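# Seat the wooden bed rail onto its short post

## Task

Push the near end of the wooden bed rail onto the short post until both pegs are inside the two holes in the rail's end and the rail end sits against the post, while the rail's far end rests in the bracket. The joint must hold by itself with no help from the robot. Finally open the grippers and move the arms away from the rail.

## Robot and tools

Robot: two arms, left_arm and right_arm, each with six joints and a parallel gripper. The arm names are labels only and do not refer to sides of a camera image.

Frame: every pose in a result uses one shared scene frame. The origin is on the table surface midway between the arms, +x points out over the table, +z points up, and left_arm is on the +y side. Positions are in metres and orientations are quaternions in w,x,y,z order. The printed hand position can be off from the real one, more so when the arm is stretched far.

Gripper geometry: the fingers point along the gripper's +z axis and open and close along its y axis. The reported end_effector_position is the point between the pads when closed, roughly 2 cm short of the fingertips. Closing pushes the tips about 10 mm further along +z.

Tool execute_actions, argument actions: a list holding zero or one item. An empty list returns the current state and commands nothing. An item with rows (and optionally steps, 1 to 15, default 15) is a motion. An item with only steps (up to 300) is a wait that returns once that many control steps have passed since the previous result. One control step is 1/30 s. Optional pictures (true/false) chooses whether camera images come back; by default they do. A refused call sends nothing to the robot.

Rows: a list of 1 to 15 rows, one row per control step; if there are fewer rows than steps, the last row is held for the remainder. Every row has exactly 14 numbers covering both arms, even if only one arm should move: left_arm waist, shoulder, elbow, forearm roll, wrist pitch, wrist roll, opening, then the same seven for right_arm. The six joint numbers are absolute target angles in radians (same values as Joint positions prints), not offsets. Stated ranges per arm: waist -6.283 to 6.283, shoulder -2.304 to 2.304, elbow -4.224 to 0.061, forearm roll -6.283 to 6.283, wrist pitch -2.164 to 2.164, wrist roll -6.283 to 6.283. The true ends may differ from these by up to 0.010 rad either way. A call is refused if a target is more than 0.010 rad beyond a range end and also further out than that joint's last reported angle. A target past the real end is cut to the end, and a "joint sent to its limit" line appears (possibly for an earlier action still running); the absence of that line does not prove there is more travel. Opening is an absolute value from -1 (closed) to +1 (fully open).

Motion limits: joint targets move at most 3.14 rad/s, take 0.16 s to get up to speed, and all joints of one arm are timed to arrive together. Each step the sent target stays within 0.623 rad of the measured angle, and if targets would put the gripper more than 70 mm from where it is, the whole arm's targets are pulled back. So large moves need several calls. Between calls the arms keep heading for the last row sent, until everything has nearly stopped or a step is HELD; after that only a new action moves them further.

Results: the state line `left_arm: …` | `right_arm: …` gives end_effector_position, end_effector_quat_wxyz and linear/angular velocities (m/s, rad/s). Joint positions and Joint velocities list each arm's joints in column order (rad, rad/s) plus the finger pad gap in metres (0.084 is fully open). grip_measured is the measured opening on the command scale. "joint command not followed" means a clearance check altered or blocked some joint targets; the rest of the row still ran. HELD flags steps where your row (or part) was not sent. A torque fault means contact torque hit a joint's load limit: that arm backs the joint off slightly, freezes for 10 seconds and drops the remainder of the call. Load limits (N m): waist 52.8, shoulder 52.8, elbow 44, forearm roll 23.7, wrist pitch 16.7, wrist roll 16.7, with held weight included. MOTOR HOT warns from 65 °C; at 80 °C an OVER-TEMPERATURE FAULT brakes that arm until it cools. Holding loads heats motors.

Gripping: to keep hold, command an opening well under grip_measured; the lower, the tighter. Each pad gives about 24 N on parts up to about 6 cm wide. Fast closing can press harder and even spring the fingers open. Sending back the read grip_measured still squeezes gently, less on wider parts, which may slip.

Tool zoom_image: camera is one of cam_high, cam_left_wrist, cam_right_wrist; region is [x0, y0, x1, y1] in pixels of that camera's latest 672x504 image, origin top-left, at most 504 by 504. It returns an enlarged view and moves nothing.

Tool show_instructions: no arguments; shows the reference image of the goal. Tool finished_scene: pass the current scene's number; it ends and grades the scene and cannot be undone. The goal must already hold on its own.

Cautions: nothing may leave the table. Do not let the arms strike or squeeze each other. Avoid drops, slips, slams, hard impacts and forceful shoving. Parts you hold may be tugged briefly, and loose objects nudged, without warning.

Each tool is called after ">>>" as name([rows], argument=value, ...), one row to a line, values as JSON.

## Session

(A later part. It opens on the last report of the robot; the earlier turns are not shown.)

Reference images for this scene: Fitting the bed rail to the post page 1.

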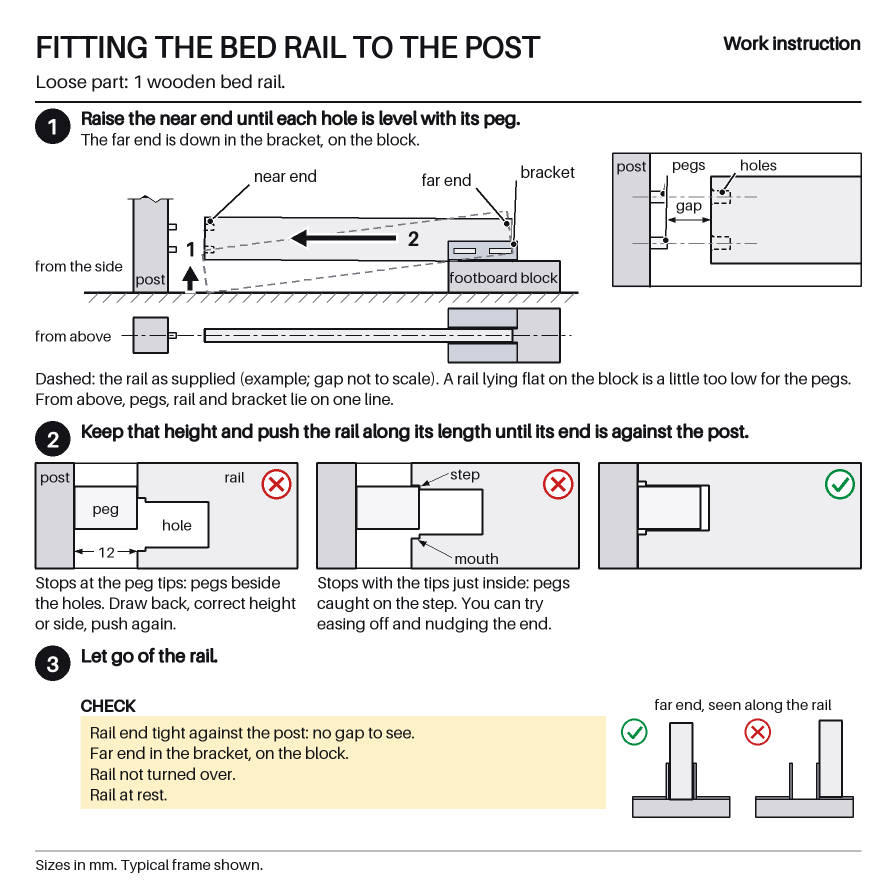

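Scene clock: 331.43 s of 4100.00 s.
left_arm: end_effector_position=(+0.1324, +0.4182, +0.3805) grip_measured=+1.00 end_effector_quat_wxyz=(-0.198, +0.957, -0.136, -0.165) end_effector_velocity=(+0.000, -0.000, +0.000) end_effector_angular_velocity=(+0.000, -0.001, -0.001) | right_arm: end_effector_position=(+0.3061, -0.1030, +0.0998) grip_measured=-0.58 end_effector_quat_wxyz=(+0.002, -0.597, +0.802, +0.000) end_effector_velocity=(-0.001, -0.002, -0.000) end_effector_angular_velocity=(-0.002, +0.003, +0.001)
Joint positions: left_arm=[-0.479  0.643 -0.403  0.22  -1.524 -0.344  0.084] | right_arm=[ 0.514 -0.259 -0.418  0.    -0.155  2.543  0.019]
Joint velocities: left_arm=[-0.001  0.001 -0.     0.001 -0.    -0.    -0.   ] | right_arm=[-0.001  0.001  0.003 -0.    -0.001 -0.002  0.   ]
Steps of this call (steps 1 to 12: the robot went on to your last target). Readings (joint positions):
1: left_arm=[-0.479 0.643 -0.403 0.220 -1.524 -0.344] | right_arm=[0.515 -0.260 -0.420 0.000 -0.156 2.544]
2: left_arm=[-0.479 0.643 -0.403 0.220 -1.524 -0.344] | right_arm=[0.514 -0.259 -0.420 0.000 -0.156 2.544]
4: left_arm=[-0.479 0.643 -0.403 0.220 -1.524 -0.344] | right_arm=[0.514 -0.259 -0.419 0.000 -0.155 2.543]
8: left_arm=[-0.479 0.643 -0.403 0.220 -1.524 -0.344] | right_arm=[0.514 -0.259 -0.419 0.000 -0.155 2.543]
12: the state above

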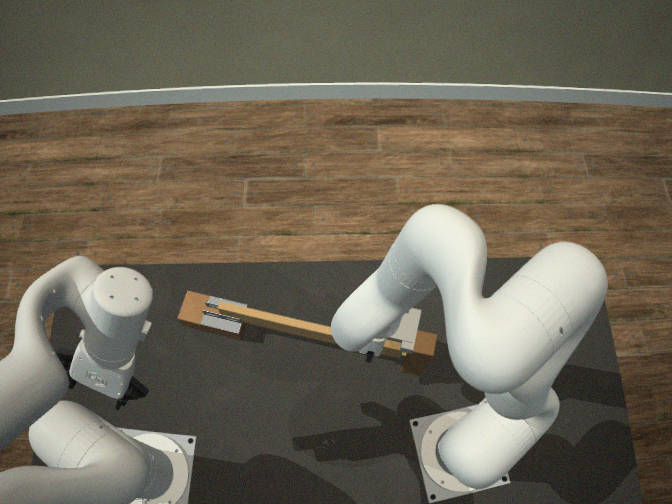

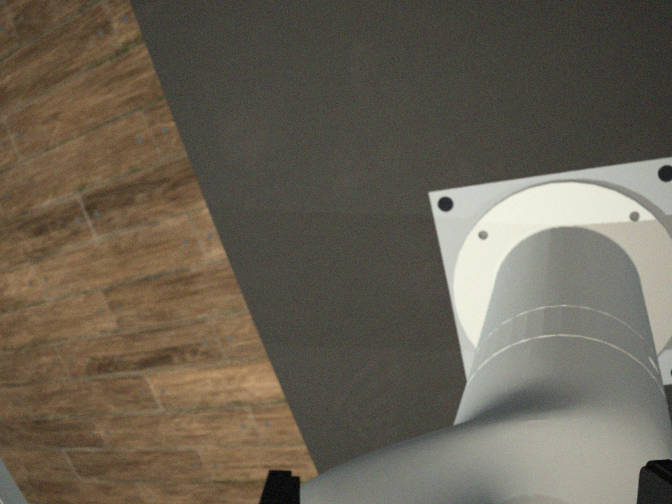

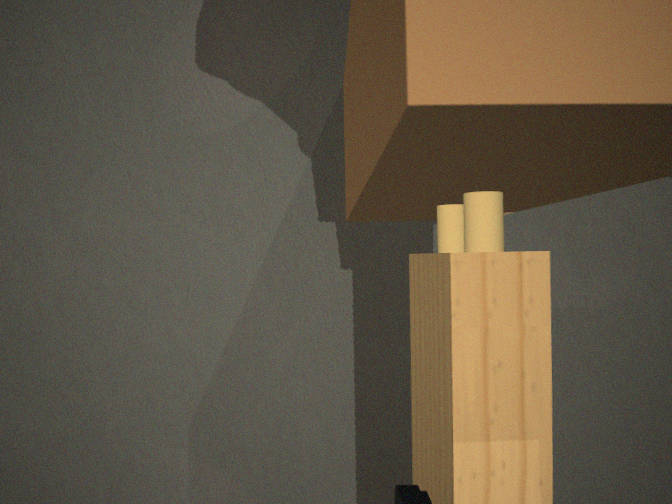

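>>> execute_actions([
  {"rows":[[-0.479,0.643,-0.403,0.22,-1.524,-0.344,1,0.5138,-0.2611,-0.4181,0,-0.1571,2.5438,-1],[-0.479,0.643,-0.403,0.22,-1.524,-0.344,1,0.5138,-0.2626,-0.4181,0,-0.1557,2.5438,-1],[-0.479,0.643,-0.403,0.22,-1.524,-0.344,1,0.5138,-0.2626,-0.4181,0,-0.1557,2.5438,-1],[-0.479,0.643,-0.403,0.22,-1.524,-0.344,1,0.5136,-0.2639,-0.4179,0,-0.1542,2.5436,-1],[-0.479,0.643,-0.403,0.22,-1.524,-0.344,1,0.5136,-0.2639,-0.4179,0,-0.1542,2.5436,-1],[-0.479,0.643,-0.403,0.22,-1.524,-0.344,1,0.5133,-0.2652,-0.4176,0,-0.1527,2.5433,-1],[-0.479,0.643,-0.403,0.22,-1.524,-0.344,1,0.5133,-0.2652,-0.4176,0,-0.1527,2.5433,-1],[-0.479,0.643,-0.403,0.22,-1.524,-0.344,1,0.513,-0.2665,-0.4173,0,-0.1512,2.543,-1],[-0.479,0.643,-0.403,0.22,-1.524,-0.344,1,0.513,-0.2665,-0.4173,0,-0.1512,2.543,-1],[-0.479,0.643,-0.403,0.22,-1.524,-0.344,1,0.5127,-0.2678,-0.417,0,-0.1497,2.5427,-1],[-0.479,0.643,-0.403,0.22,-1.524,-0.344,1,0.5127,-0.2678,-0.417,0,-0.1497,2.5427,-1],[-0.479,0.643,-0.403,0.22,-1.524,-0.344,1,0.5124,-0.2691,-0.4167,0,-0.1482,2.5424,-1],[-0.479,0.643,-0.403,0.22,-1.524,-0.344,1,0.5124,-0.2691,-0.4167,0,-0.1482,2.5424,-1],[-0.479,0.643,-0.403,0.22,-1.524,-0.344,1,0.5121,-0.2704,-0.4164,0,-0.1467,2.5421,-1]],"steps":15},
])

Scene clock: 352.87 s of 4100.00 s.
left_arm: end_effector_position=(+0.1324, +0.4182, +0.3805) grip_measured=+1.00 end_effector_quat_wxyz=(-0.198, +0.957, -0.136, -0.165) end_effector_velocity=(-0.000, -0.000, -0.000) end_effector_angular_velocity=(-0.002, -0.001, -0.001) | right_arm: end_effector_position=(+0.3061, -0.1034, +0.0969) grip_measured=-0.58 end_effector_quat_wxyz=(+0.002, -0.597, +0.802, +0.000) end_effector_velocity=(+0.001, -0.000, -0.008) end_effector_angular_velocity=(+0.006, -0.008, +0.000)
Joint positions: left_arm=[-0.479  0.643 -0.403  0.22  -1.524 -0.344  0.084] | right_arm=[ 0.513 -0.268 -0.419 -0.    -0.147  2.543  0.019]
Joint velocities: left_arm=[-0.001  0.002  0.    -0.001  0.001  0.     0.   ] | right_arm=[-0.003 -0.024  0.003  0.001  0.038 -0.004  0.   ]
Steps of this call (steps 1 to 15: the robot went on to your last target; steps 16 to 90: nothing new was sent; then 17.93 s passed at rest; steps 91 to 105: all 15 steps of this action). Readings (joint positions):
91: left_arm=[-0.479 0.643 -0.403 0.220 -1.524 -0.344] | right_arm=[0.513 -0.259 -0.418 -0.000 -0.156 2.543]
92: left_arm=[-0.479 0.643 -0.403 0.220 -1.524 -0.344] | right_arm=[0.513 -0.259 -0.418 -0.000 -0.156 2.543]
94: left_arm=[-0.479 0.643 -0.403 0.220 -1.524 -0.344] | right_arm=[0.513 -0.261 -0.419 -0.000 -0.155 2.543]
98: left_arm=[-0.479 0.643 -0.403 0.220 -1.524 -0.344] | right_arm=[0.513 -0.264 -0.419 -0.000 -0.153 2.543]
105: the state above

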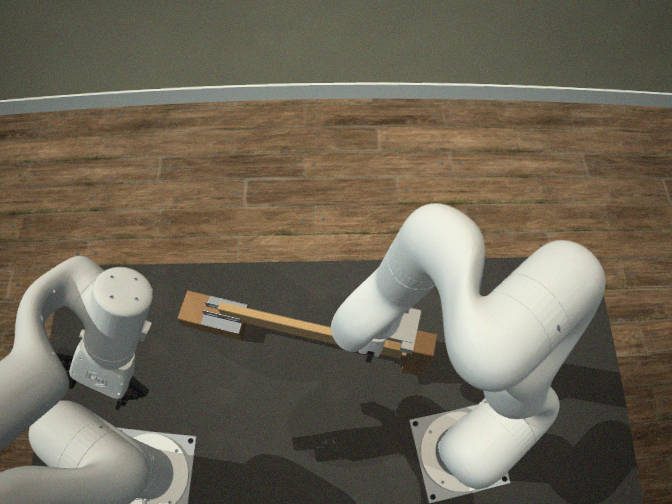

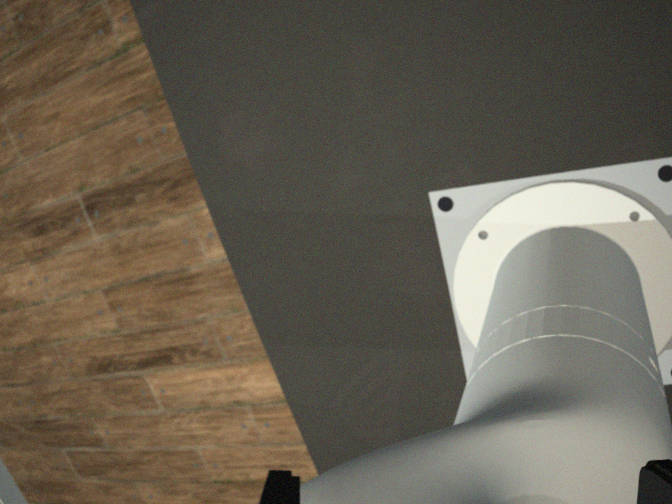

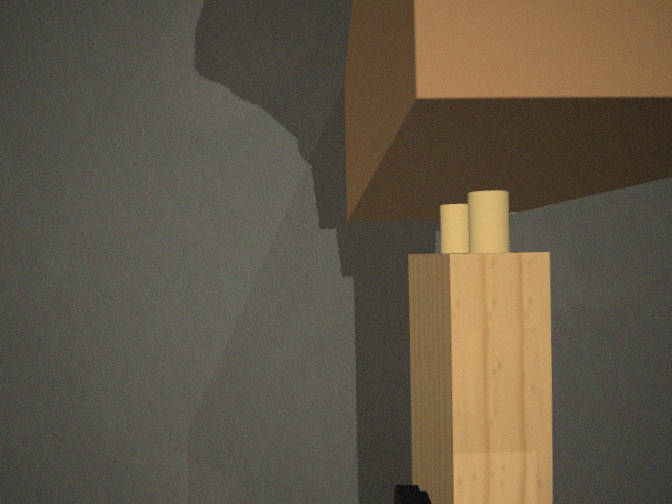

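>>> execute_actions([
  {"rows":[[-0.479,0.643,-0.403,0.22,-1.524,-0.344,1,0.5158,-0.2691,-0.4144,0,-0.146,2.5458,-1],[-0.479,0.643,-0.403,0.22,-1.524,-0.344,1,0.5158,-0.2691,-0.4144,0,-0.146,2.5458,-1],[-0.479,0.643,-0.403,0.22,-1.524,-0.344,1,0.5158,-0.2691,-0.4144,0,-0.146,2.5458,-1],[-0.479,0.643,-0.403,0.22,-1.524,-0.344,1,0.5158,-0.2676,-0.4144,0,-0.1474,2.5458,-1],[-0.479,0.643,-0.403,0.22,-1.524,-0.344,1,0.5158,-0.2661,-0.4144,0,-0.1488,2.5458,-1],[-0.479,0.643,-0.403,0.22,-1.524,-0.344,1,0.5158,-0.2647,-0.4144,0,-0.1502,2.5458,-1],[-0.479,0.643,-0.403,0.22,-1.524,-0.344,1,0.5158,-0.2632,-0.4144,0,-0.1516,2.5458,-1],[-0.479,0.643,-0.403,0.22,-1.524,-0.344,1,0.5158,-0.2617,-0.4144,0,-0.153,2.5458,-1],[-0.479,0.643,-0.403,0.22,-1.524,-0.344,1,0.5158,-0.2602,-0.4144,0,-0.1544,2.5458,-1],[-0.479,0.643,-0.403,0.22,-1.524,-0.344,1,0.5158,-0.2588,-0.4144,0,-0.1558,2.5458,-1],[-0.479,0.643,-0.403,0.22,-1.524,-0.344,1,0.5158,-0.2573,-0.4144,0,-0.1572,2.5458,-1],[-0.479,0.643,-0.403,0.22,-1.524,-0.344,1,0.5158,-0.2558,-0.4144,0,-0.1586,2.5458,-1],[-0.479,0.643,-0.403,0.22,-1.524,-0.344,1,0.5158,-0.2544,-0.4144,0,-0.16,2.5458,-1],[-0.479,0.643,-0.403,0.22,-1.524,-0.344,1,0.5158,-0.2529,-0.4144,0,-0.1614,2.5458,-1]],"steps":15},
])

Scene clock: 377.47 s of 4100.00 s.
left_arm: end_effector_position=(+0.1324, +0.4182, +0.3805) grip_measured=+1.00 end_effector_quat_wxyz=(-0.198, +0.957, -0.136, -0.165) end_effector_velocity=(+0.000, -0.000, +0.000) end_effector_angular_velocity=(-0.001, -0.001, +0.000) | right_arm: end_effector_position=(+0.3038, -0.1041, +0.0993) grip_measured=-0.58 end_effector_quat_wxyz=(+0.001, -0.597, +0.802, +0.000) end_effector_velocity=(-0.001, -0.001, +0.012) end_effector_angular_velocity=(-0.001, +0.001, +0.000)
Joint positions: left_arm=[-0.479  0.643 -0.403  0.22  -1.524 -0.344  0.084] | right_arm=[ 0.516 -0.257 -0.414 -0.    -0.155  2.546  0.018]
Joint velocities: left_arm=[ 0.     0.001 -0.    -0.     0.001  0.     0.   ] | right_arm=[ 0.001  0.041  0.005 -0.    -0.038  0.001  0.   ]
Steps of this call (steps 1 to 15: the robot went on to your last target; steps 16 to 90: nothing new was sent; then 21.10 s passed at rest; steps 91 to 105: all 15 steps of this action). Readings (joint positions):
91: left_arm=[-0.479 0.643 -0.403 0.220 -1.524 -0.344] | right_arm=[0.512 -0.270 -0.419 0.000 -0.144 2.542]
92: left_arm=[-0.479 0.643 -0.403 0.220 -1.524 -0.344] | right_arm=[0.513 -0.270 -0.418 -0.000 -0.144 2.543]
94: left_arm=[-0.479 0.643 -0.403 0.220 -1.524 -0.344] | right_arm=[0.514 -0.270 -0.417 -0.000 -0.142 2.544]
98: left_arm=[-0.479 0.643 -0.403 0.220 -1.524 -0.344] | right_arm=[0.515 -0.267 -0.416 -0.000 -0.143 2.546]
105: the state above

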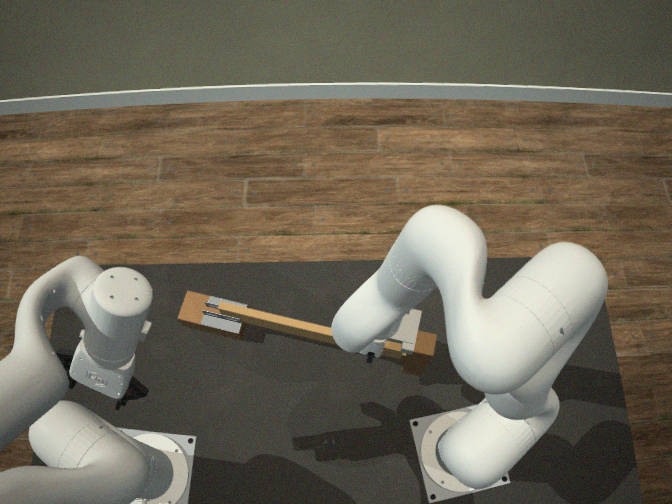

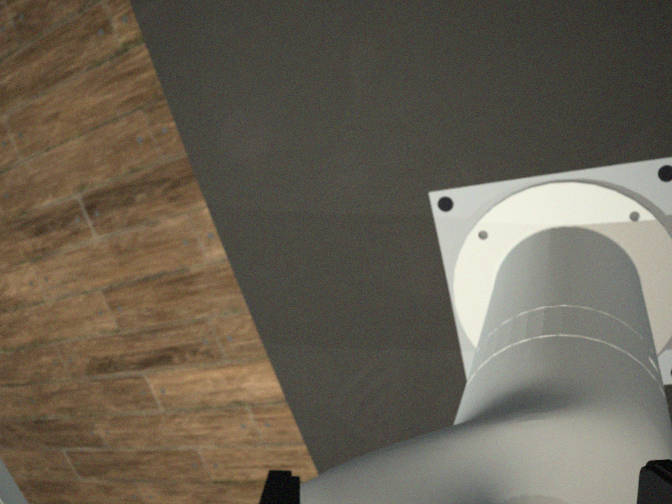

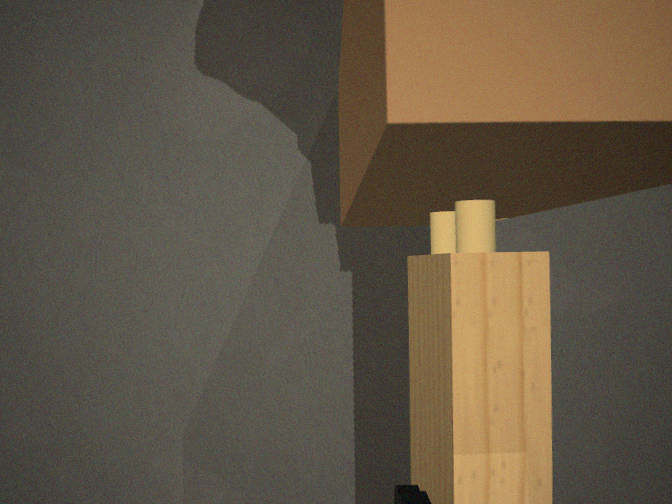

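>>> execute_actions([
  {"rows":[[-0.479,0.643,-0.403,0.22,-1.524,-0.344,1,0.5158,-0.2588,-0.4144,0,-0.1558,2.5458,-0.45],[-0.479,0.643,-0.403,0.22,-1.524,-0.344,1,0.5158,-0.2588,-0.4144,0,-0.1558,2.5458,-0.45],[-0.479,0.643,-0.403,0.22,-1.524,-0.344,1,0.5158,-0.2588,-0.4144,0,-0.1558,2.5458,-0.45],[-0.479,0.643,-0.403,0.22,-1.524,-0.344,1,0.5158,-0.2588,-0.4144,0,-0.1558,2.5458,-0.45],[-0.479,0.643,-0.403,0.22,-1.524,-0.344,1,0.5158,-0.2588,-0.4144,0,-0.1558,2.5458,-0.45],[-0.479,0.643,-0.403,0.22,-1.524,-0.344,1,0.5158,-0.2588,-0.4144,0,-0.1558,2.5458,-0.45],[-0.479,0.643,-0.403,0.22,-1.524,-0.344,1,0.5158,-0.2588,-0.4144,0,-0.1558,2.5458,-0.45],[-0.479,0.643,-0.403,0.22,-1.524,-0.344,1,0.5158,-0.2588,-0.4144,0,-0.1558,2.5458,-0.6],[-0.479,0.643,-0.403,0.22,-1.524,-0.344,1,0.5158,-0.2588,-0.4144,0,-0.1558,2.5458,-0.8],[-0.479,0.643,-0.403,0.22,-1.524,-0.344,1,0.5158,-0.2588,-0.4144,0,-0.1558,2.5458,-1]],"steps":15},
])

Scene clock: 394.30 s of 4100.00 s.
left_arm: end_effector_position=(+0.1324, +0.4182, +0.3805) grip_measured=+1.00 end_effector_quat_wxyz=(-0.198, +0.957, -0.136, -0.165) end_effector_velocity=(+0.000, +0.000, +0.000) end_effector_angular_velocity=(-0.001, -0.001, +0.002) | right_arm: end_effector_position=(+0.3030, -0.1045, +0.0988) grip_measured=-0.59 end_effector_quat_wxyz=(-0.001, -0.597, +0.802, -0.000) end_effector_velocity=(+0.001, +0.000, +0.000) end_effector_angular_velocity=(+0.001, -0.002, -0.002)
Joint positions: left_arm=[-0.479  0.643 -0.403  0.22  -1.524 -0.344  0.084] | right_arm=[ 0.516 -0.259 -0.414  0.    -0.157  2.546  0.018]
Joint velocities: left_arm=[ 0.001  0.    -0.001 -0.    -0.    -0.     0.   ] | right_arm=[-0.001 -0.001 -0.001 -0.     0.002  0.002  0.   ]
Steps of this call (steps 1 to 15: the robot went on to your last target; steps 16 to 90: nothing new was sent; then 13.33 s passed at rest; steps 91 to 105: all 15 steps of this action). Readings (joint positions):
91: left_arm=[-0.479 0.643 -0.403 0.220 -1.524 -0.344] | right_arm=[0.516 -0.253 -0.414 -0.000 -0.161 2.546]
92: left_arm=[-0.479 0.643 -0.403 0.220 -1.524 -0.344] | right_arm=[0.516 -0.254 -0.414 -0.000 -0.161 2.546]
94: left_arm=[-0.479 0.643 -0.403 0.220 -1.524 -0.344] | right_arm=[0.516 -0.256 -0.415 0.000 -0.160 2.546]
98: left_arm=[-0.479 0.643 -0.403 0.220 -1.524 -0.344] | right_arm=[0.516 -0.258 -0.413 0.000 -0.161 2.547]
105: the state above

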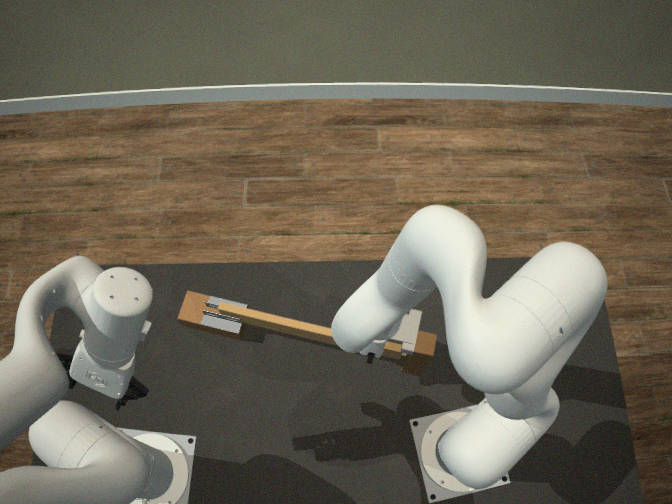

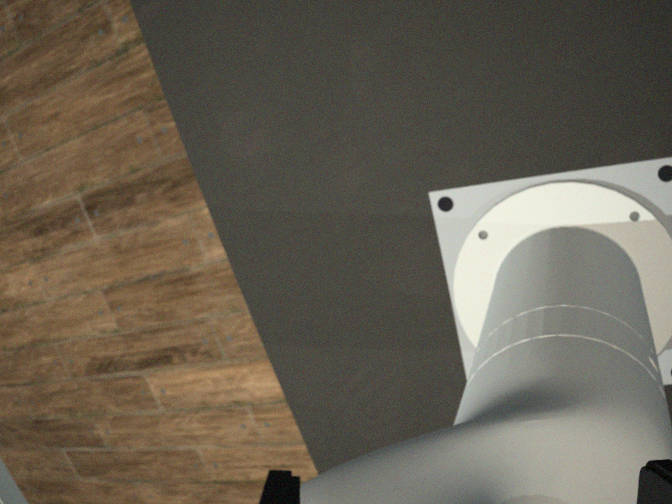

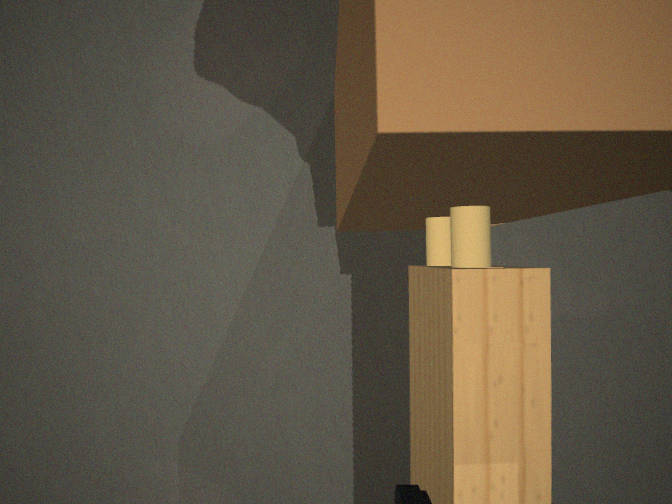

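>>> execute_actions([
  {"rows":[[-0.479,0.643,-0.403,0.22,-1.524,-0.344,1,0.5146,-0.2555,-0.415,0,-0.1595,2.5446,-1],[-0.479,0.643,-0.403,0.22,-1.524,-0.344,1,0.5146,-0.2555,-0.415,0,-0.1595,2.5446,-1],[-0.479,0.643,-0.403,0.22,-1.524,-0.344,1,0.5136,-0.2547,-0.4137,0,-0.159,2.5436,-1],[-0.479,0.643,-0.403,0.22,-1.524,-0.344,1,0.5126,-0.2539,-0.4124,0,-0.1585,2.5426,-1],[-0.479,0.643,-0.403,0.22,-1.524,-0.344,1,0.5116,-0.2531,-0.4111,0,-0.158,2.5416,-1],[-0.479,0.643,-0.403,0.22,-1.524,-0.344,1,0.5106,-0.2523,-0.4098,0,-0.1575,2.5406,-1],[-0.479,0.643,-0.403,0.22,-1.524,-0.344,1,0.5096,-0.2515,-0.4085,0,-0.157,2.5396,-1],[-0.479,0.643,-0.403,0.22,-1.524,-0.344,1,0.5086,-0.2507,-0.4072,0,-0.1565,2.5386,-1],[-0.479,0.643,-0.403,0.22,-1.524,-0.344,1,0.5076,-0.2499,-0.4059,0,-0.156,2.5376,-1],[-0.479,0.643,-0.403,0.22,-1.524,-0.344,1,0.5066,-0.2491,-0.4046,0,-0.1555,2.5366,-1],[-0.479,0.643,-0.403,0.22,-1.524,-0.344,1,0.5056,-0.2483,-0.4033,0,-0.155,2.5356,-1],[-0.479,0.643,-0.403,0.22,-1.524,-0.344,1,0.5046,-0.2475,-0.402,0,-0.1545,2.5346,-1],[-0.479,0.643,-0.403,0.22,-1.524,-0.344,1,0.5036,-0.2467,-0.4007,0,-0.154,2.5336,-1],[-0.479,0.643,-0.403,0.22,-1.524,-0.344,1,0.5026,-0.2459,-0.3994,0,-0.1535,2.5326,-1]],"steps":15},
], pictures=false)

>>> execute_actions([
  {"steps":12},
])

Scene clock: 412.63 s of 4100.00 s.
left_arm: end_effector_position=(+0.1324, +0.4182, +0.3805) grip_measured=+1.00 end_effector_quat_wxyz=(-0.198, +0.957, -0.136, -0.165) end_effector_velocity=(+0.000, -0.000, -0.000) end_effector_angular_velocity=(-0.000, +0.000, +0.001) | right_arm: end_effector_position=(+0.3043, -0.1075, +0.1004) grip_measured=-0.58 end_effector_quat_wxyz=(+0.004, -0.597, +0.802, +0.000) end_effector_velocity=(+0.003, -0.006, +0.002) end_effector_angular_velocity=(+0.022, -0.028, +0.003)
Joint positions: left_arm=[-0.479  0.643 -0.403  0.22  -1.524 -0.344  0.084] | right_arm=[ 0.506 -0.248 -0.405  0.    -0.15   2.535  0.018]
Joint velocities: left_arm=[ 0.001 -0.    -0.    -0.     0.     0.    -0.   ] | right_arm=[-0.021  0.024  0.027  0.003  0.038 -0.026  0.001]
Steps of this call (steps 1 to 15: the robot went on to your last target; steps 16 to 90: nothing new was sent; then 14.83 s passed at rest; steps 91 to 105: all 15 steps of this action). Readings (joint positions):
91: left_arm=[-0.479 0.643 -0.403 0.220 -1.524 -0.344] | right_arm=[0.516 -0.259 -0.414 0.000 -0.156 2.546]
92: left_arm=[-0.479 0.643 -0.403 0.220 -1.524 -0.344] | right_arm=[0.516 -0.258 -0.414 0.000 -0.156 2.546]
94: left_arm=[-0.479 0.643 -0.403 0.220 -1.524 -0.344] | right_arm=[0.515 -0.257 -0.415 -0.000 -0.158 2.545]
98: left_arm=[-0.479 0.643 -0.403 0.220 -1.524 -0.344] | right_arm=[0.512 -0.254 -0.412 0.000 -0.156 2.542]
105: the state above

Scene clock: 413.03 s of 4100.00 s.
left_arm: end_effector_position=(+0.1324, +0.4182, +0.3805) grip_measured=+1.00 end_effector_quat_wxyz=(-0.198, +0.957, -0.136, -0.165) end_effector_velocity=(-0.000, -0.000, -0.000) end_effector_angular_velocity=(-0.000, +0.000, -0.000) | right_arm: end_effector_position=(+0.3036, -0.1094, +0.1003) grip_measured=-0.58 end_effector_quat_wxyz=(+0.003, -0.597, +0.802, +0.000) end_effector_velocity=(+0.001, +0.000, -0.000) end_effector_angular_velocity=(+0.000, +0.000, -0.002)
Joint positions: left_arm=[-0.479  0.643 -0.403  0.22  -1.524 -0.344  0.084] | right_arm=[ 0.503 -0.246 -0.402  0.    -0.15   2.533  0.019]
Joint velocities: left_arm=[ 0.    -0.     0.    -0.     0.001  0.    -0.   ] | right_arm=[-0.    -0.002 -0.002 -0.     0.     0.002  0.   ]
Steps of this call (steps 1 to 12: the robot went on to your last target). Readings (joint positions):
1: left_arm=[-0.479 0.643 -0.403 0.220 -1.524 -0.344] | right_arm=[0.506 -0.247 -0.404 0.000 -0.149 2.534]
2: left_arm=[-0.479 0.643 -0.403 0.220 -1.524 -0.344] | right_arm=[0.505 -0.246 -0.404 0.000 -0.149 2.534]
4: left_arm=[-0.479 0.643 -0.403 0.220 -1.524 -0.344] | right_arm=[0.504 -0.246 -0.403 0.000 -0.150 2.533]
8: left_arm=[-0.479 0.643 -0.403 0.220 -1.524 -0.344] | right_arm=[0.503 -0.245 -0.402 0.000 -0.150 2.533]
12: the state above

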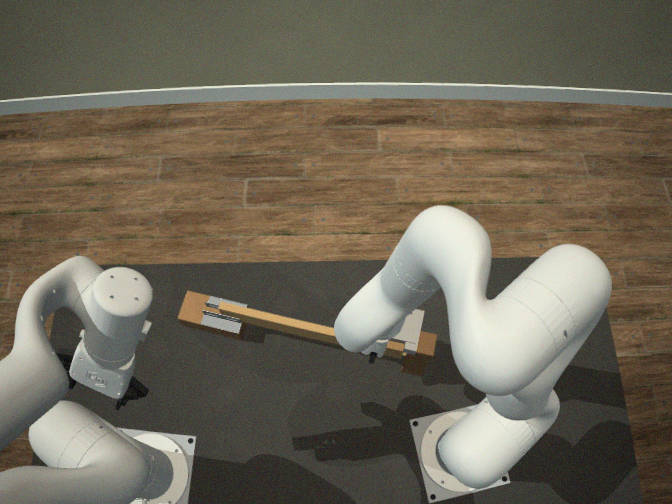

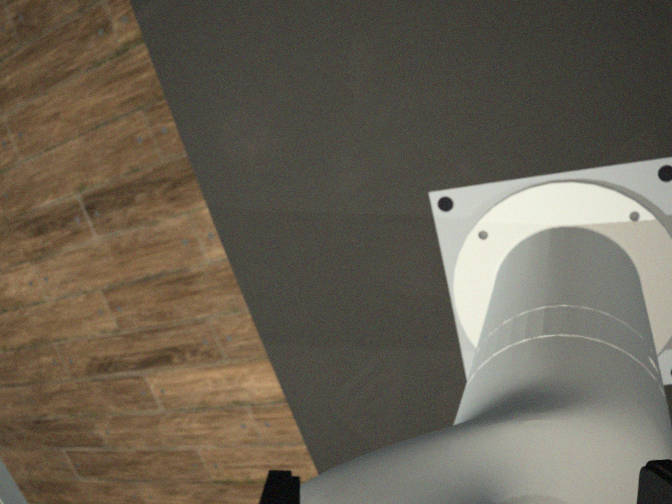

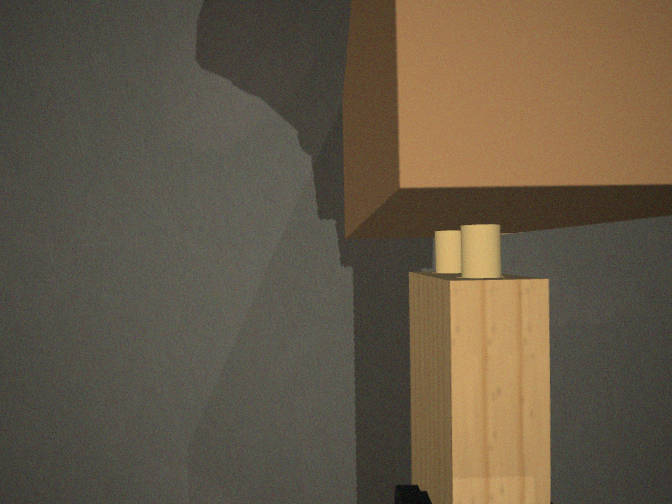

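>>> execute_actions([
  {"rows":[[-0.479,0.643,-0.403,0.22,-1.524,-0.344,1,0.5075,-0.2471,-0.4014,0,-0.1542,2.5375,-1],[-0.479,0.643,-0.403,0.22,-1.524,-0.344,1,0.5075,-0.2471,-0.4014,0,-0.1542,2.5375,-1],[-0.479,0.643,-0.403,0.22,-1.524,-0.344,1,0.5075,-0.2471,-0.4014,0,-0.1542,2.5375,-1],[-0.479,0.643,-0.403,0.22,-1.524,-0.344,1,0.5075,-0.2456,-0.4014,0,-0.1556,2.5375,-1],[-0.479,0.643,-0.403,0.22,-1.524,-0.344,1,0.5075,-0.2441,-0.4014,0,-0.157,2.5375,-1],[-0.479,0.643,-0.403,0.22,-1.524,-0.344,1,0.5075,-0.2427,-0.4014,0,-0.1584,2.5375,-1],[-0.479,0.643,-0.403,0.22,-1.524,-0.344,1,0.5075,-0.2412,-0.4014,0,-0.1598,2.5375,-1],[-0.479,0.643,-0.403,0.22,-1.524,-0.344,1,0.5073,-0.2396,-0.4011,0,-0.1611,2.5373,-1],[-0.479,0.643,-0.403,0.22,-1.524,-0.344,1,0.5071,-0.238,-0.4008,0,-0.1624,2.5371,-1],[-0.479,0.643,-0.403,0.22,-1.524,-0.344,1,0.5069,-0.2364,-0.4005,0,-0.1637,2.5369,-1],[-0.479,0.643,-0.403,0.22,-1.524,-0.344,1,0.5067,-0.2348,-0.4002,0,-0.165,2.5367,-1],[-0.479,0.643,-0.403,0.22,-1.524,-0.344,1,0.5065,-0.2332,-0.3999,0,-0.1663,2.5365,-1]],"steps":15},
])

Scene clock: 424.93 s of 4100.00 s.
left_arm: end_effector_position=(+0.1324, +0.4182, +0.3805) grip_measured=+1.00 end_effector_quat_wxyz=(-0.198, +0.957, -0.136, -0.165) end_effector_velocity=(+0.000, +0.000, +0.000) end_effector_angular_velocity=(+0.000, -0.001, -0.001) | right_arm: end_effector_position=(+0.3024, -0.1090, +0.1031) grip_measured=-0.58 end_effector_quat_wxyz=(+0.003, -0.597, +0.802, +0.000) end_effector_velocity=(+0.001, +0.000, +0.008) end_effector_angular_velocity=(+0.003, -0.004, +0.003)
Joint positions: left_arm=[-0.479  0.643 -0.403  0.22  -1.524 -0.344  0.084] | right_arm=[ 0.506 -0.235 -0.4   -0.    -0.159  2.537  0.018]
Joint velocities: left_arm=[-0.     0.001  0.     0.001 -0.     0.    -0.   ] | right_arm=[-0.001  0.027  0.002  0.001 -0.02  -0.005 -0.   ]
Steps of this call (steps 1 to 15: the robot went on to your last target; steps 16 to 90: nothing new was sent; then 8.40 s passed at rest; steps 91 to 105: all 15 steps of this action). Readings (joint positions):
91: left_arm=[-0.479 0.643 -0.403 0.220 -1.524 -0.344] | right_arm=[0.503 -0.246 -0.402 -0.000 -0.150 2.533]
92: left_arm=[-0.479 0.643 -0.403 0.220 -1.524 -0.344] | right_arm=[0.503 -0.246 -0.402 -0.000 -0.150 2.533]
94: left_arm=[-0.479 0.643 -0.403 0.220 -1.524 -0.344] | right_arm=[0.505 -0.247 -0.402 -0.000 -0.151 2.535]
98: left_arm=[-0.479 0.643 -0.403 0.220 -1.524 -0.344] | right_arm=[0.506 -0.245 -0.402 -0.000 -0.152 2.537]
105: the state above

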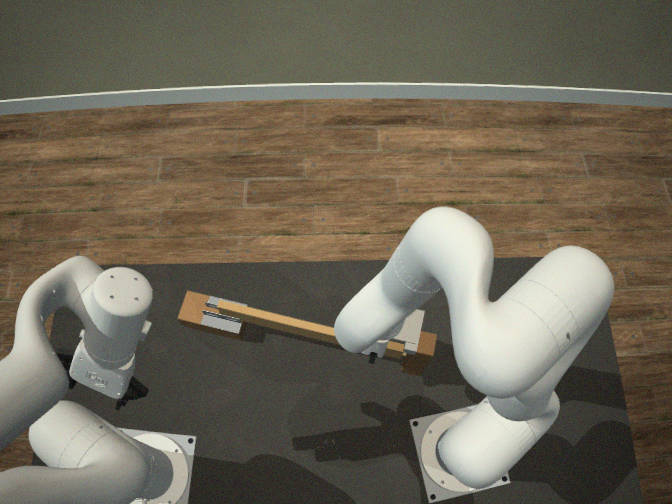

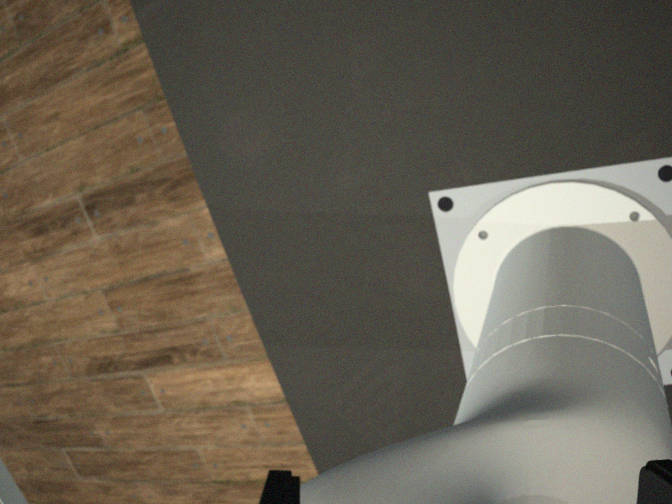

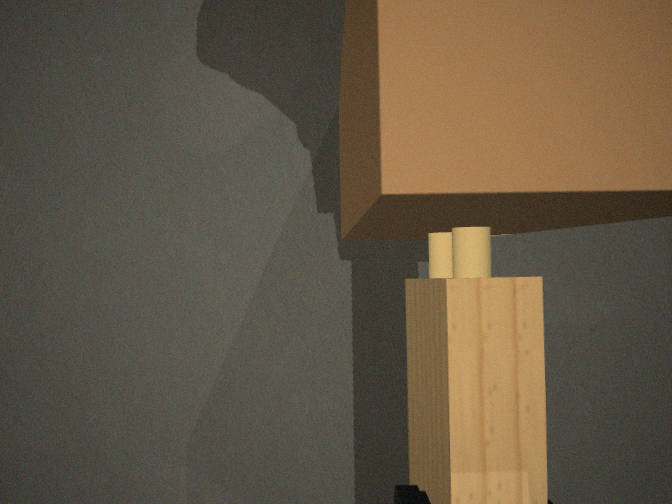

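>>> execute_actions([
  {"rows":[[-0.479,0.643,-0.403,0.22,-1.524,-0.344,1,0.5053,-0.2351,-0.4012,0,-0.1658,2.5353,-1],[-0.479,0.643,-0.403,0.22,-1.524,-0.344,1,0.504,-0.2355,-0.4018,0,-0.166,2.534,-1],[-0.479,0.643,-0.403,0.22,-1.524,-0.344,1,0.504,-0.2355,-0.4018,0,-0.166,2.534,-1],[-0.479,0.643,-0.403,0.22,-1.524,-0.344,1,0.503,-0.2347,-0.4005,0,-0.1655,2.533,-1],[-0.479,0.643,-0.403,0.22,-1.524,-0.344,1,0.502,-0.2339,-0.3992,0,-0.165,2.532,-1],[-0.479,0.643,-0.403,0.22,-1.524,-0.344,1,0.501,-0.2331,-0.3979,0,-0.1645,2.531,-1],[-0.479,0.643,-0.403,0.22,-1.524,-0.344,1,0.5,-0.2323,-0.3966,0,-0.164,2.53,-1],[-0.479,0.643,-0.403,0.22,-1.524,-0.344,1,0.499,-0.2315,-0.3953,0,-0.1635,2.529,-1],[-0.479,0.643,-0.403,0.22,-1.524,-0.344,1,0.498,-0.2307,-0.394,0,-0.163,2.528,-1],[-0.479,0.643,-0.403,0.22,-1.524,-0.344,1,0.497,-0.2299,-0.3927,0,-0.1625,2.527,-1],[-0.479,0.643,-0.403,0.22,-1.524,-0.344,1,0.496,-0.2291,-0.3914,0,-0.162,2.526,-1]],"steps":15},
])

Scene clock: 448.77 s of 4100.00 s.
left_arm: end_effector_position=(+0.1324, +0.4182, +0.3805) grip_measured=+1.00 end_effector_quat_wxyz=(-0.198, +0.957, -0.136, -0.165) end_effector_velocity=(+0.000, -0.000, +0.000) end_effector_angular_velocity=(-0.001, -0.002, +0.001) | right_arm: end_effector_position=(+0.3023, -0.1125, +0.1036) grip_measured=-0.58 end_effector_quat_wxyz=(+0.003, -0.597, +0.802, +0.000) end_effector_velocity=(-0.003, -0.009, -0.002) end_effector_angular_velocity=(-0.004, +0.004, -0.004)
Joint positions: left_arm=[-0.479  0.643 -0.403  0.22  -1.524 -0.344  0.084] | right_arm=[ 0.497 -0.229 -0.394  0.    -0.158  2.527  0.018]
Joint velocities: left_arm=[ 0.001  0.001 -0.     0.     0.001 -0.    -0.   ] | right_arm=[-0.015  0.005  0.016 -0.002  0.006 -0.01   0.   ]
Steps of this call (steps 1 to 15: the robot went on to your last target; steps 16 to 90: nothing new was sent; then 20.33 s passed at rest; steps 91 to 105: all 15 steps of this action). Readings (joint positions):
91: left_arm=[-0.479 0.643 -0.403 0.220 -1.524 -0.344] | right_arm=[0.506 -0.233 -0.400 -0.000 -0.162 2.536]
92: left_arm=[-0.479 0.643 -0.403 0.220 -1.524 -0.344] | right_arm=[0.506 -0.233 -0.400 0.000 -0.162 2.536]
94: left_arm=[-0.479 0.643 -0.403 0.220 -1.524 -0.344] | right_arm=[0.506 -0.234 -0.401 0.000 -0.163 2.535]
98: left_arm=[-0.479 0.643 -0.403 0.220 -1.524 -0.344] | right_arm=[0.504 -0.234 -0.400 0.000 -0.161 2.533]
105: the state above

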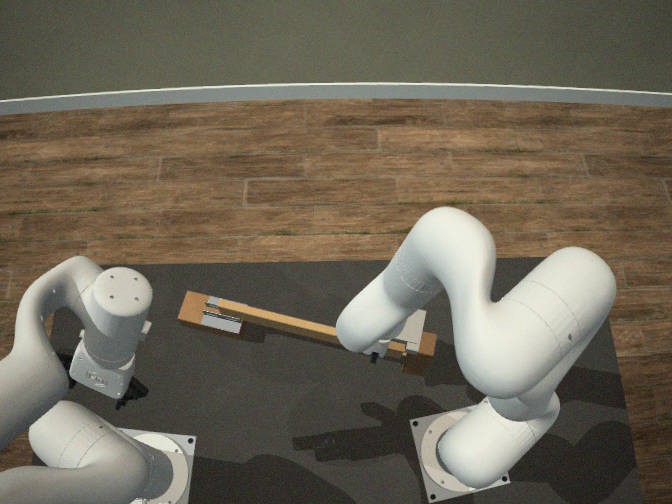

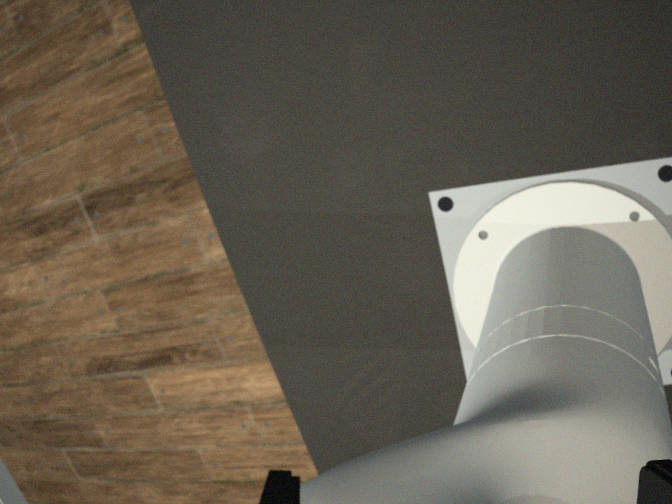

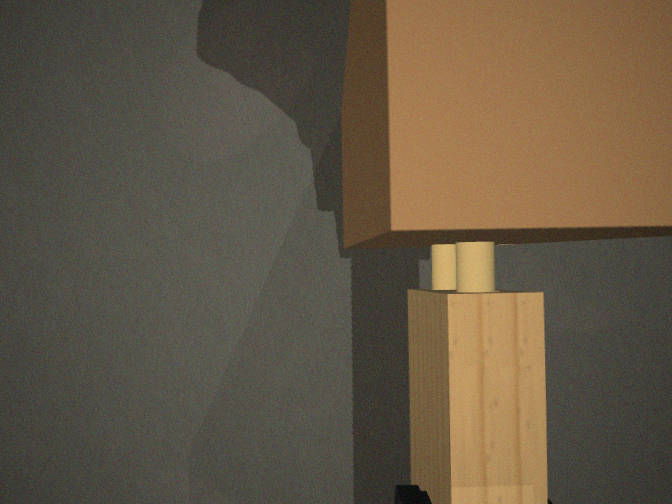

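>>> execute_actions([
  {"rows":[[-0.479,0.643,-0.403,0.22,-1.524,-0.344,1,0.498,-0.2305,-0.395,0,-0.1645,2.528,-1],[-0.479,0.643,-0.403,0.22,-1.524,-0.344,1,0.498,-0.2305,-0.395,0,-0.1645,2.528,-1],[-0.479,0.643,-0.403,0.22,-1.524,-0.344,1,0.498,-0.2305,-0.395,0,-0.1645,2.528,-1],[-0.479,0.643,-0.403,0.22,-1.524,-0.344,1,0.498,-0.2305,-0.395,0,-0.1645,2.528,-0.62],[-0.479,0.643,-0.403,0.22,-1.524,-0.344,1,0.498,-0.2305,-0.395,0,-0.1645,2.528,-0.55],[-0.479,0.643,-0.403,0.22,-1.524,-0.344,1,0.498,-0.2305,-0.395,0,-0.1645,2.528,-0.48],[-0.479,0.643,-0.403,0.22,-1.524,-0.344,1,0.498,-0.2305,-0.395,0,-0.1645,2.528,-0.4]],"steps":15},
])

Scene clock: 466.73 s of 4100.00 s.
left_arm: end_effector_position=(+0.1324, +0.4182, +0.3805) grip_measured=+1.00 end_effector_quat_wxyz=(-0.198, +0.957, -0.136, -0.165) end_effector_velocity=(-0.000, -0.000, -0.000) end_effector_angular_velocity=(-0.000, +0.001, -0.001) | right_arm: end_effector_position=(+0.2999, -0.1143, +0.1030) grip_measured=-0.42 end_effector_quat_wxyz=(-0.003, -0.597, +0.802, -0.000) end_effector_velocity=(+0.010, +0.009, +0.003) end_effector_angular_velocity=(+0.021, -0.026, +0.005)
Joint positions: left_arm=[-0.479  0.643 -0.403  0.22  -1.524 -0.344  0.084] | right_arm=[ 0.498 -0.231 -0.393 -0.    -0.168  2.528  0.026]
Joint velocities: left_arm=[-0.001 -0.    -0.    -0.    -0.     0.     0.   ] | right_arm=[ 0.004  0.002 -0.013  0.001  0.018 -0.002  0.001]
Steps of this call (steps 1 to 15: the robot went on to your last target; steps 16 to 90: nothing new was sent; then 14.47 s passed at rest; steps 91 to 105: all 15 steps of this action). Readings (joint positions):
91: left_arm=[-0.479 0.643 -0.403 0.220 -1.524 -0.344] | right_arm=[0.496 -0.229 -0.393 -0.000 -0.158 2.526]
92: left_arm=[-0.479 0.643 -0.403 0.220 -1.524 -0.344] | right_arm=[0.496 -0.229 -0.393 -0.000 -0.158 2.526]
94: left_arm=[-0.479 0.643 -0.403 0.220 -1.524 -0.344] | right_arm=[0.497 -0.230 -0.394 -0.000 -0.160 2.527]
98: left_arm=[-0.479 0.643 -0.403 0.220 -1.524 -0.344] | right_arm=[0.497 -0.231 -0.393 -0.000 -0.165 2.528]
105: the state above

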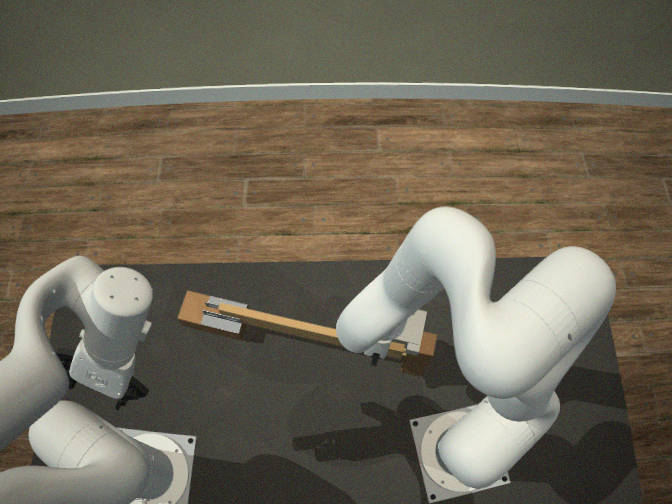

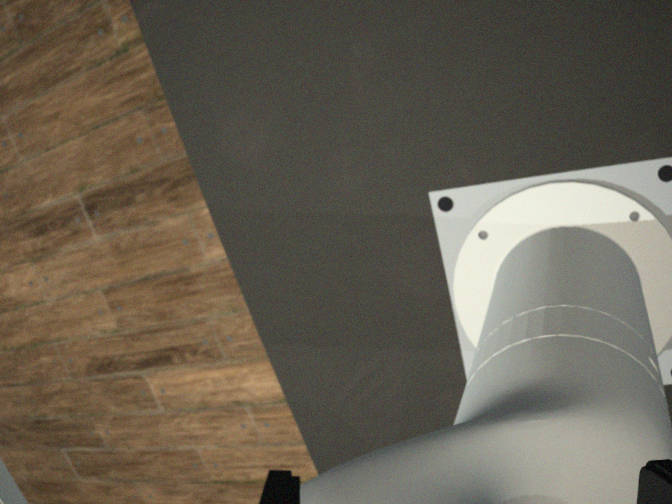

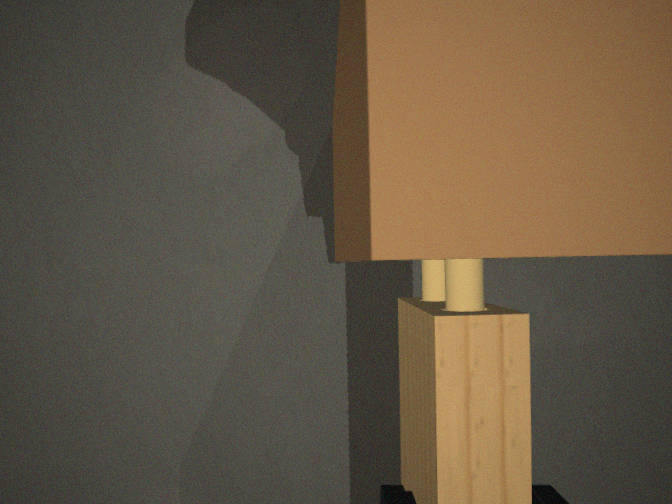

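>>> execute_actions([
  {"rows":[[-0.479,0.643,-0.403,0.22,-1.524,-0.344,1,0.493,-0.2322,-0.3976,0,-0.1654,2.523,-0.4],[-0.479,0.643,-0.403,0.22,-1.524,-0.344,1,0.493,-0.2322,-0.3976,0,-0.1654,2.523,-0.4],[-0.479,0.643,-0.403,0.22,-1.524,-0.344,1,0.501,-0.245,-0.4086,0,-0.164,2.531,-0.4],[-0.479,0.643,-0.403,0.22,-1.524,-0.344,1,0.501,-0.245,-0.4086,0,-0.164,2.531,-0.4],[-0.479,0.643,-0.403,0.22,-1.524,-0.344,1,0.509,-0.2579,-0.4196,0,-0.1623,2.539,-0.4]],"steps":15},
])

Scene clock: 480.20 s of 4100.00 s.
left_arm: end_effector_position=(+0.1324, +0.4182, +0.3805) grip_measured=+1.00 end_effector_quat_wxyz=(-0.198, +0.957, -0.136, -0.165) end_effector_velocity=(+0.000, +0.000, +0.000) end_effector_angular_velocity=(+0.001, -0.002, -0.000) | right_arm: end_effector_position=(+0.3064, -0.1047, +0.1004) grip_measured=-0.42 end_effector_quat_wxyz=(-0.000, -0.597, +0.802, -0.000) end_effector_velocity=(-0.000, +0.001, -0.000) end_effector_angular_velocity=(-0.001, +0.001, -0.001)
Joint positions: left_arm=[-0.479  0.643 -0.403  0.22  -1.524 -0.344  0.084] | right_arm=[ 0.509 -0.258 -0.419 -0.    -0.162  2.539  0.026]
Joint velocities: left_arm=[ 0.001  0.     0.     0.002  0.    -0.     0.   ] | right_arm=[ 0.002 -0.003 -0.002  0.    -0.     0.003  0.   ]
Steps of this call (steps 1 to 15: the robot went on to your last target; steps 16 to 90: nothing new was sent; then 9.97 s passed at rest; steps 91 to 105: all 15 steps of this action). Readings (joint positions):
91: left_arm=[-0.479 0.643 -0.403 0.220 -1.524 -0.344] | right_arm=[0.498 -0.231 -0.395 -0.000 -0.165 2.528]
92: left_arm=[-0.479 0.643 -0.403 0.220 -1.524 -0.344] | right_arm=[0.497 -0.231 -0.395 -0.000 -0.165 2.527]
94: left_arm=[-0.479 0.643 -0.403 0.220 -1.524 -0.344] | right_arm=[0.496 -0.233 -0.398 -0.000 -0.165 2.526]
98: left_arm=[-0.479 0.643 -0.403 0.220 -1.524 -0.344] | right_arm=[0.505 -0.250 -0.413 0.000 -0.163 2.534]
105: the state above

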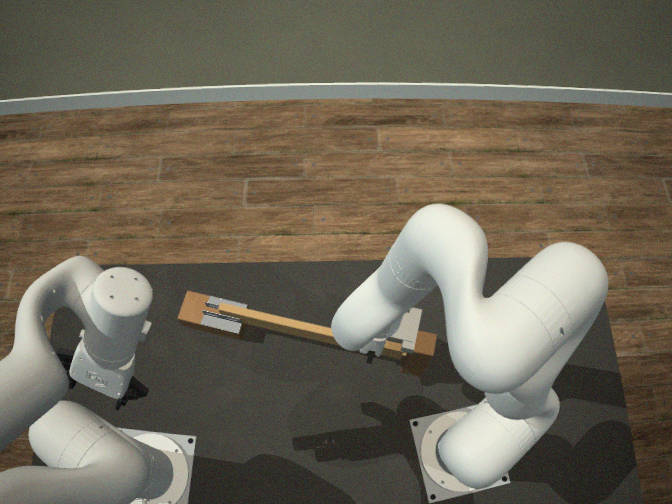

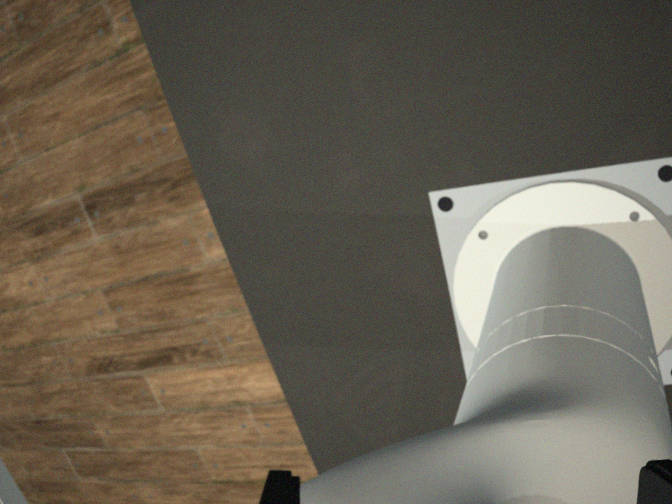

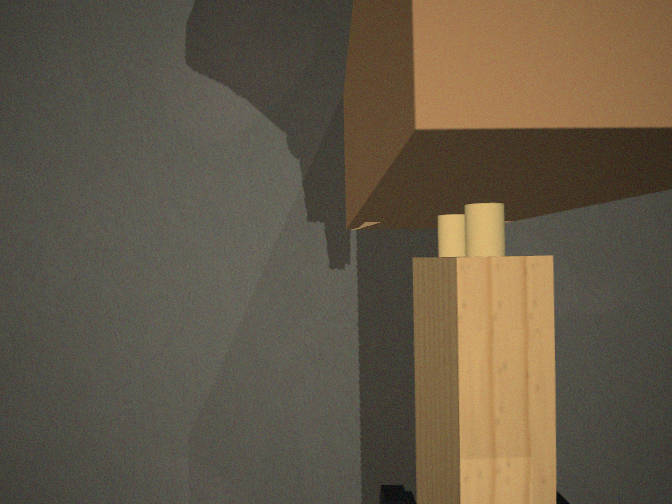

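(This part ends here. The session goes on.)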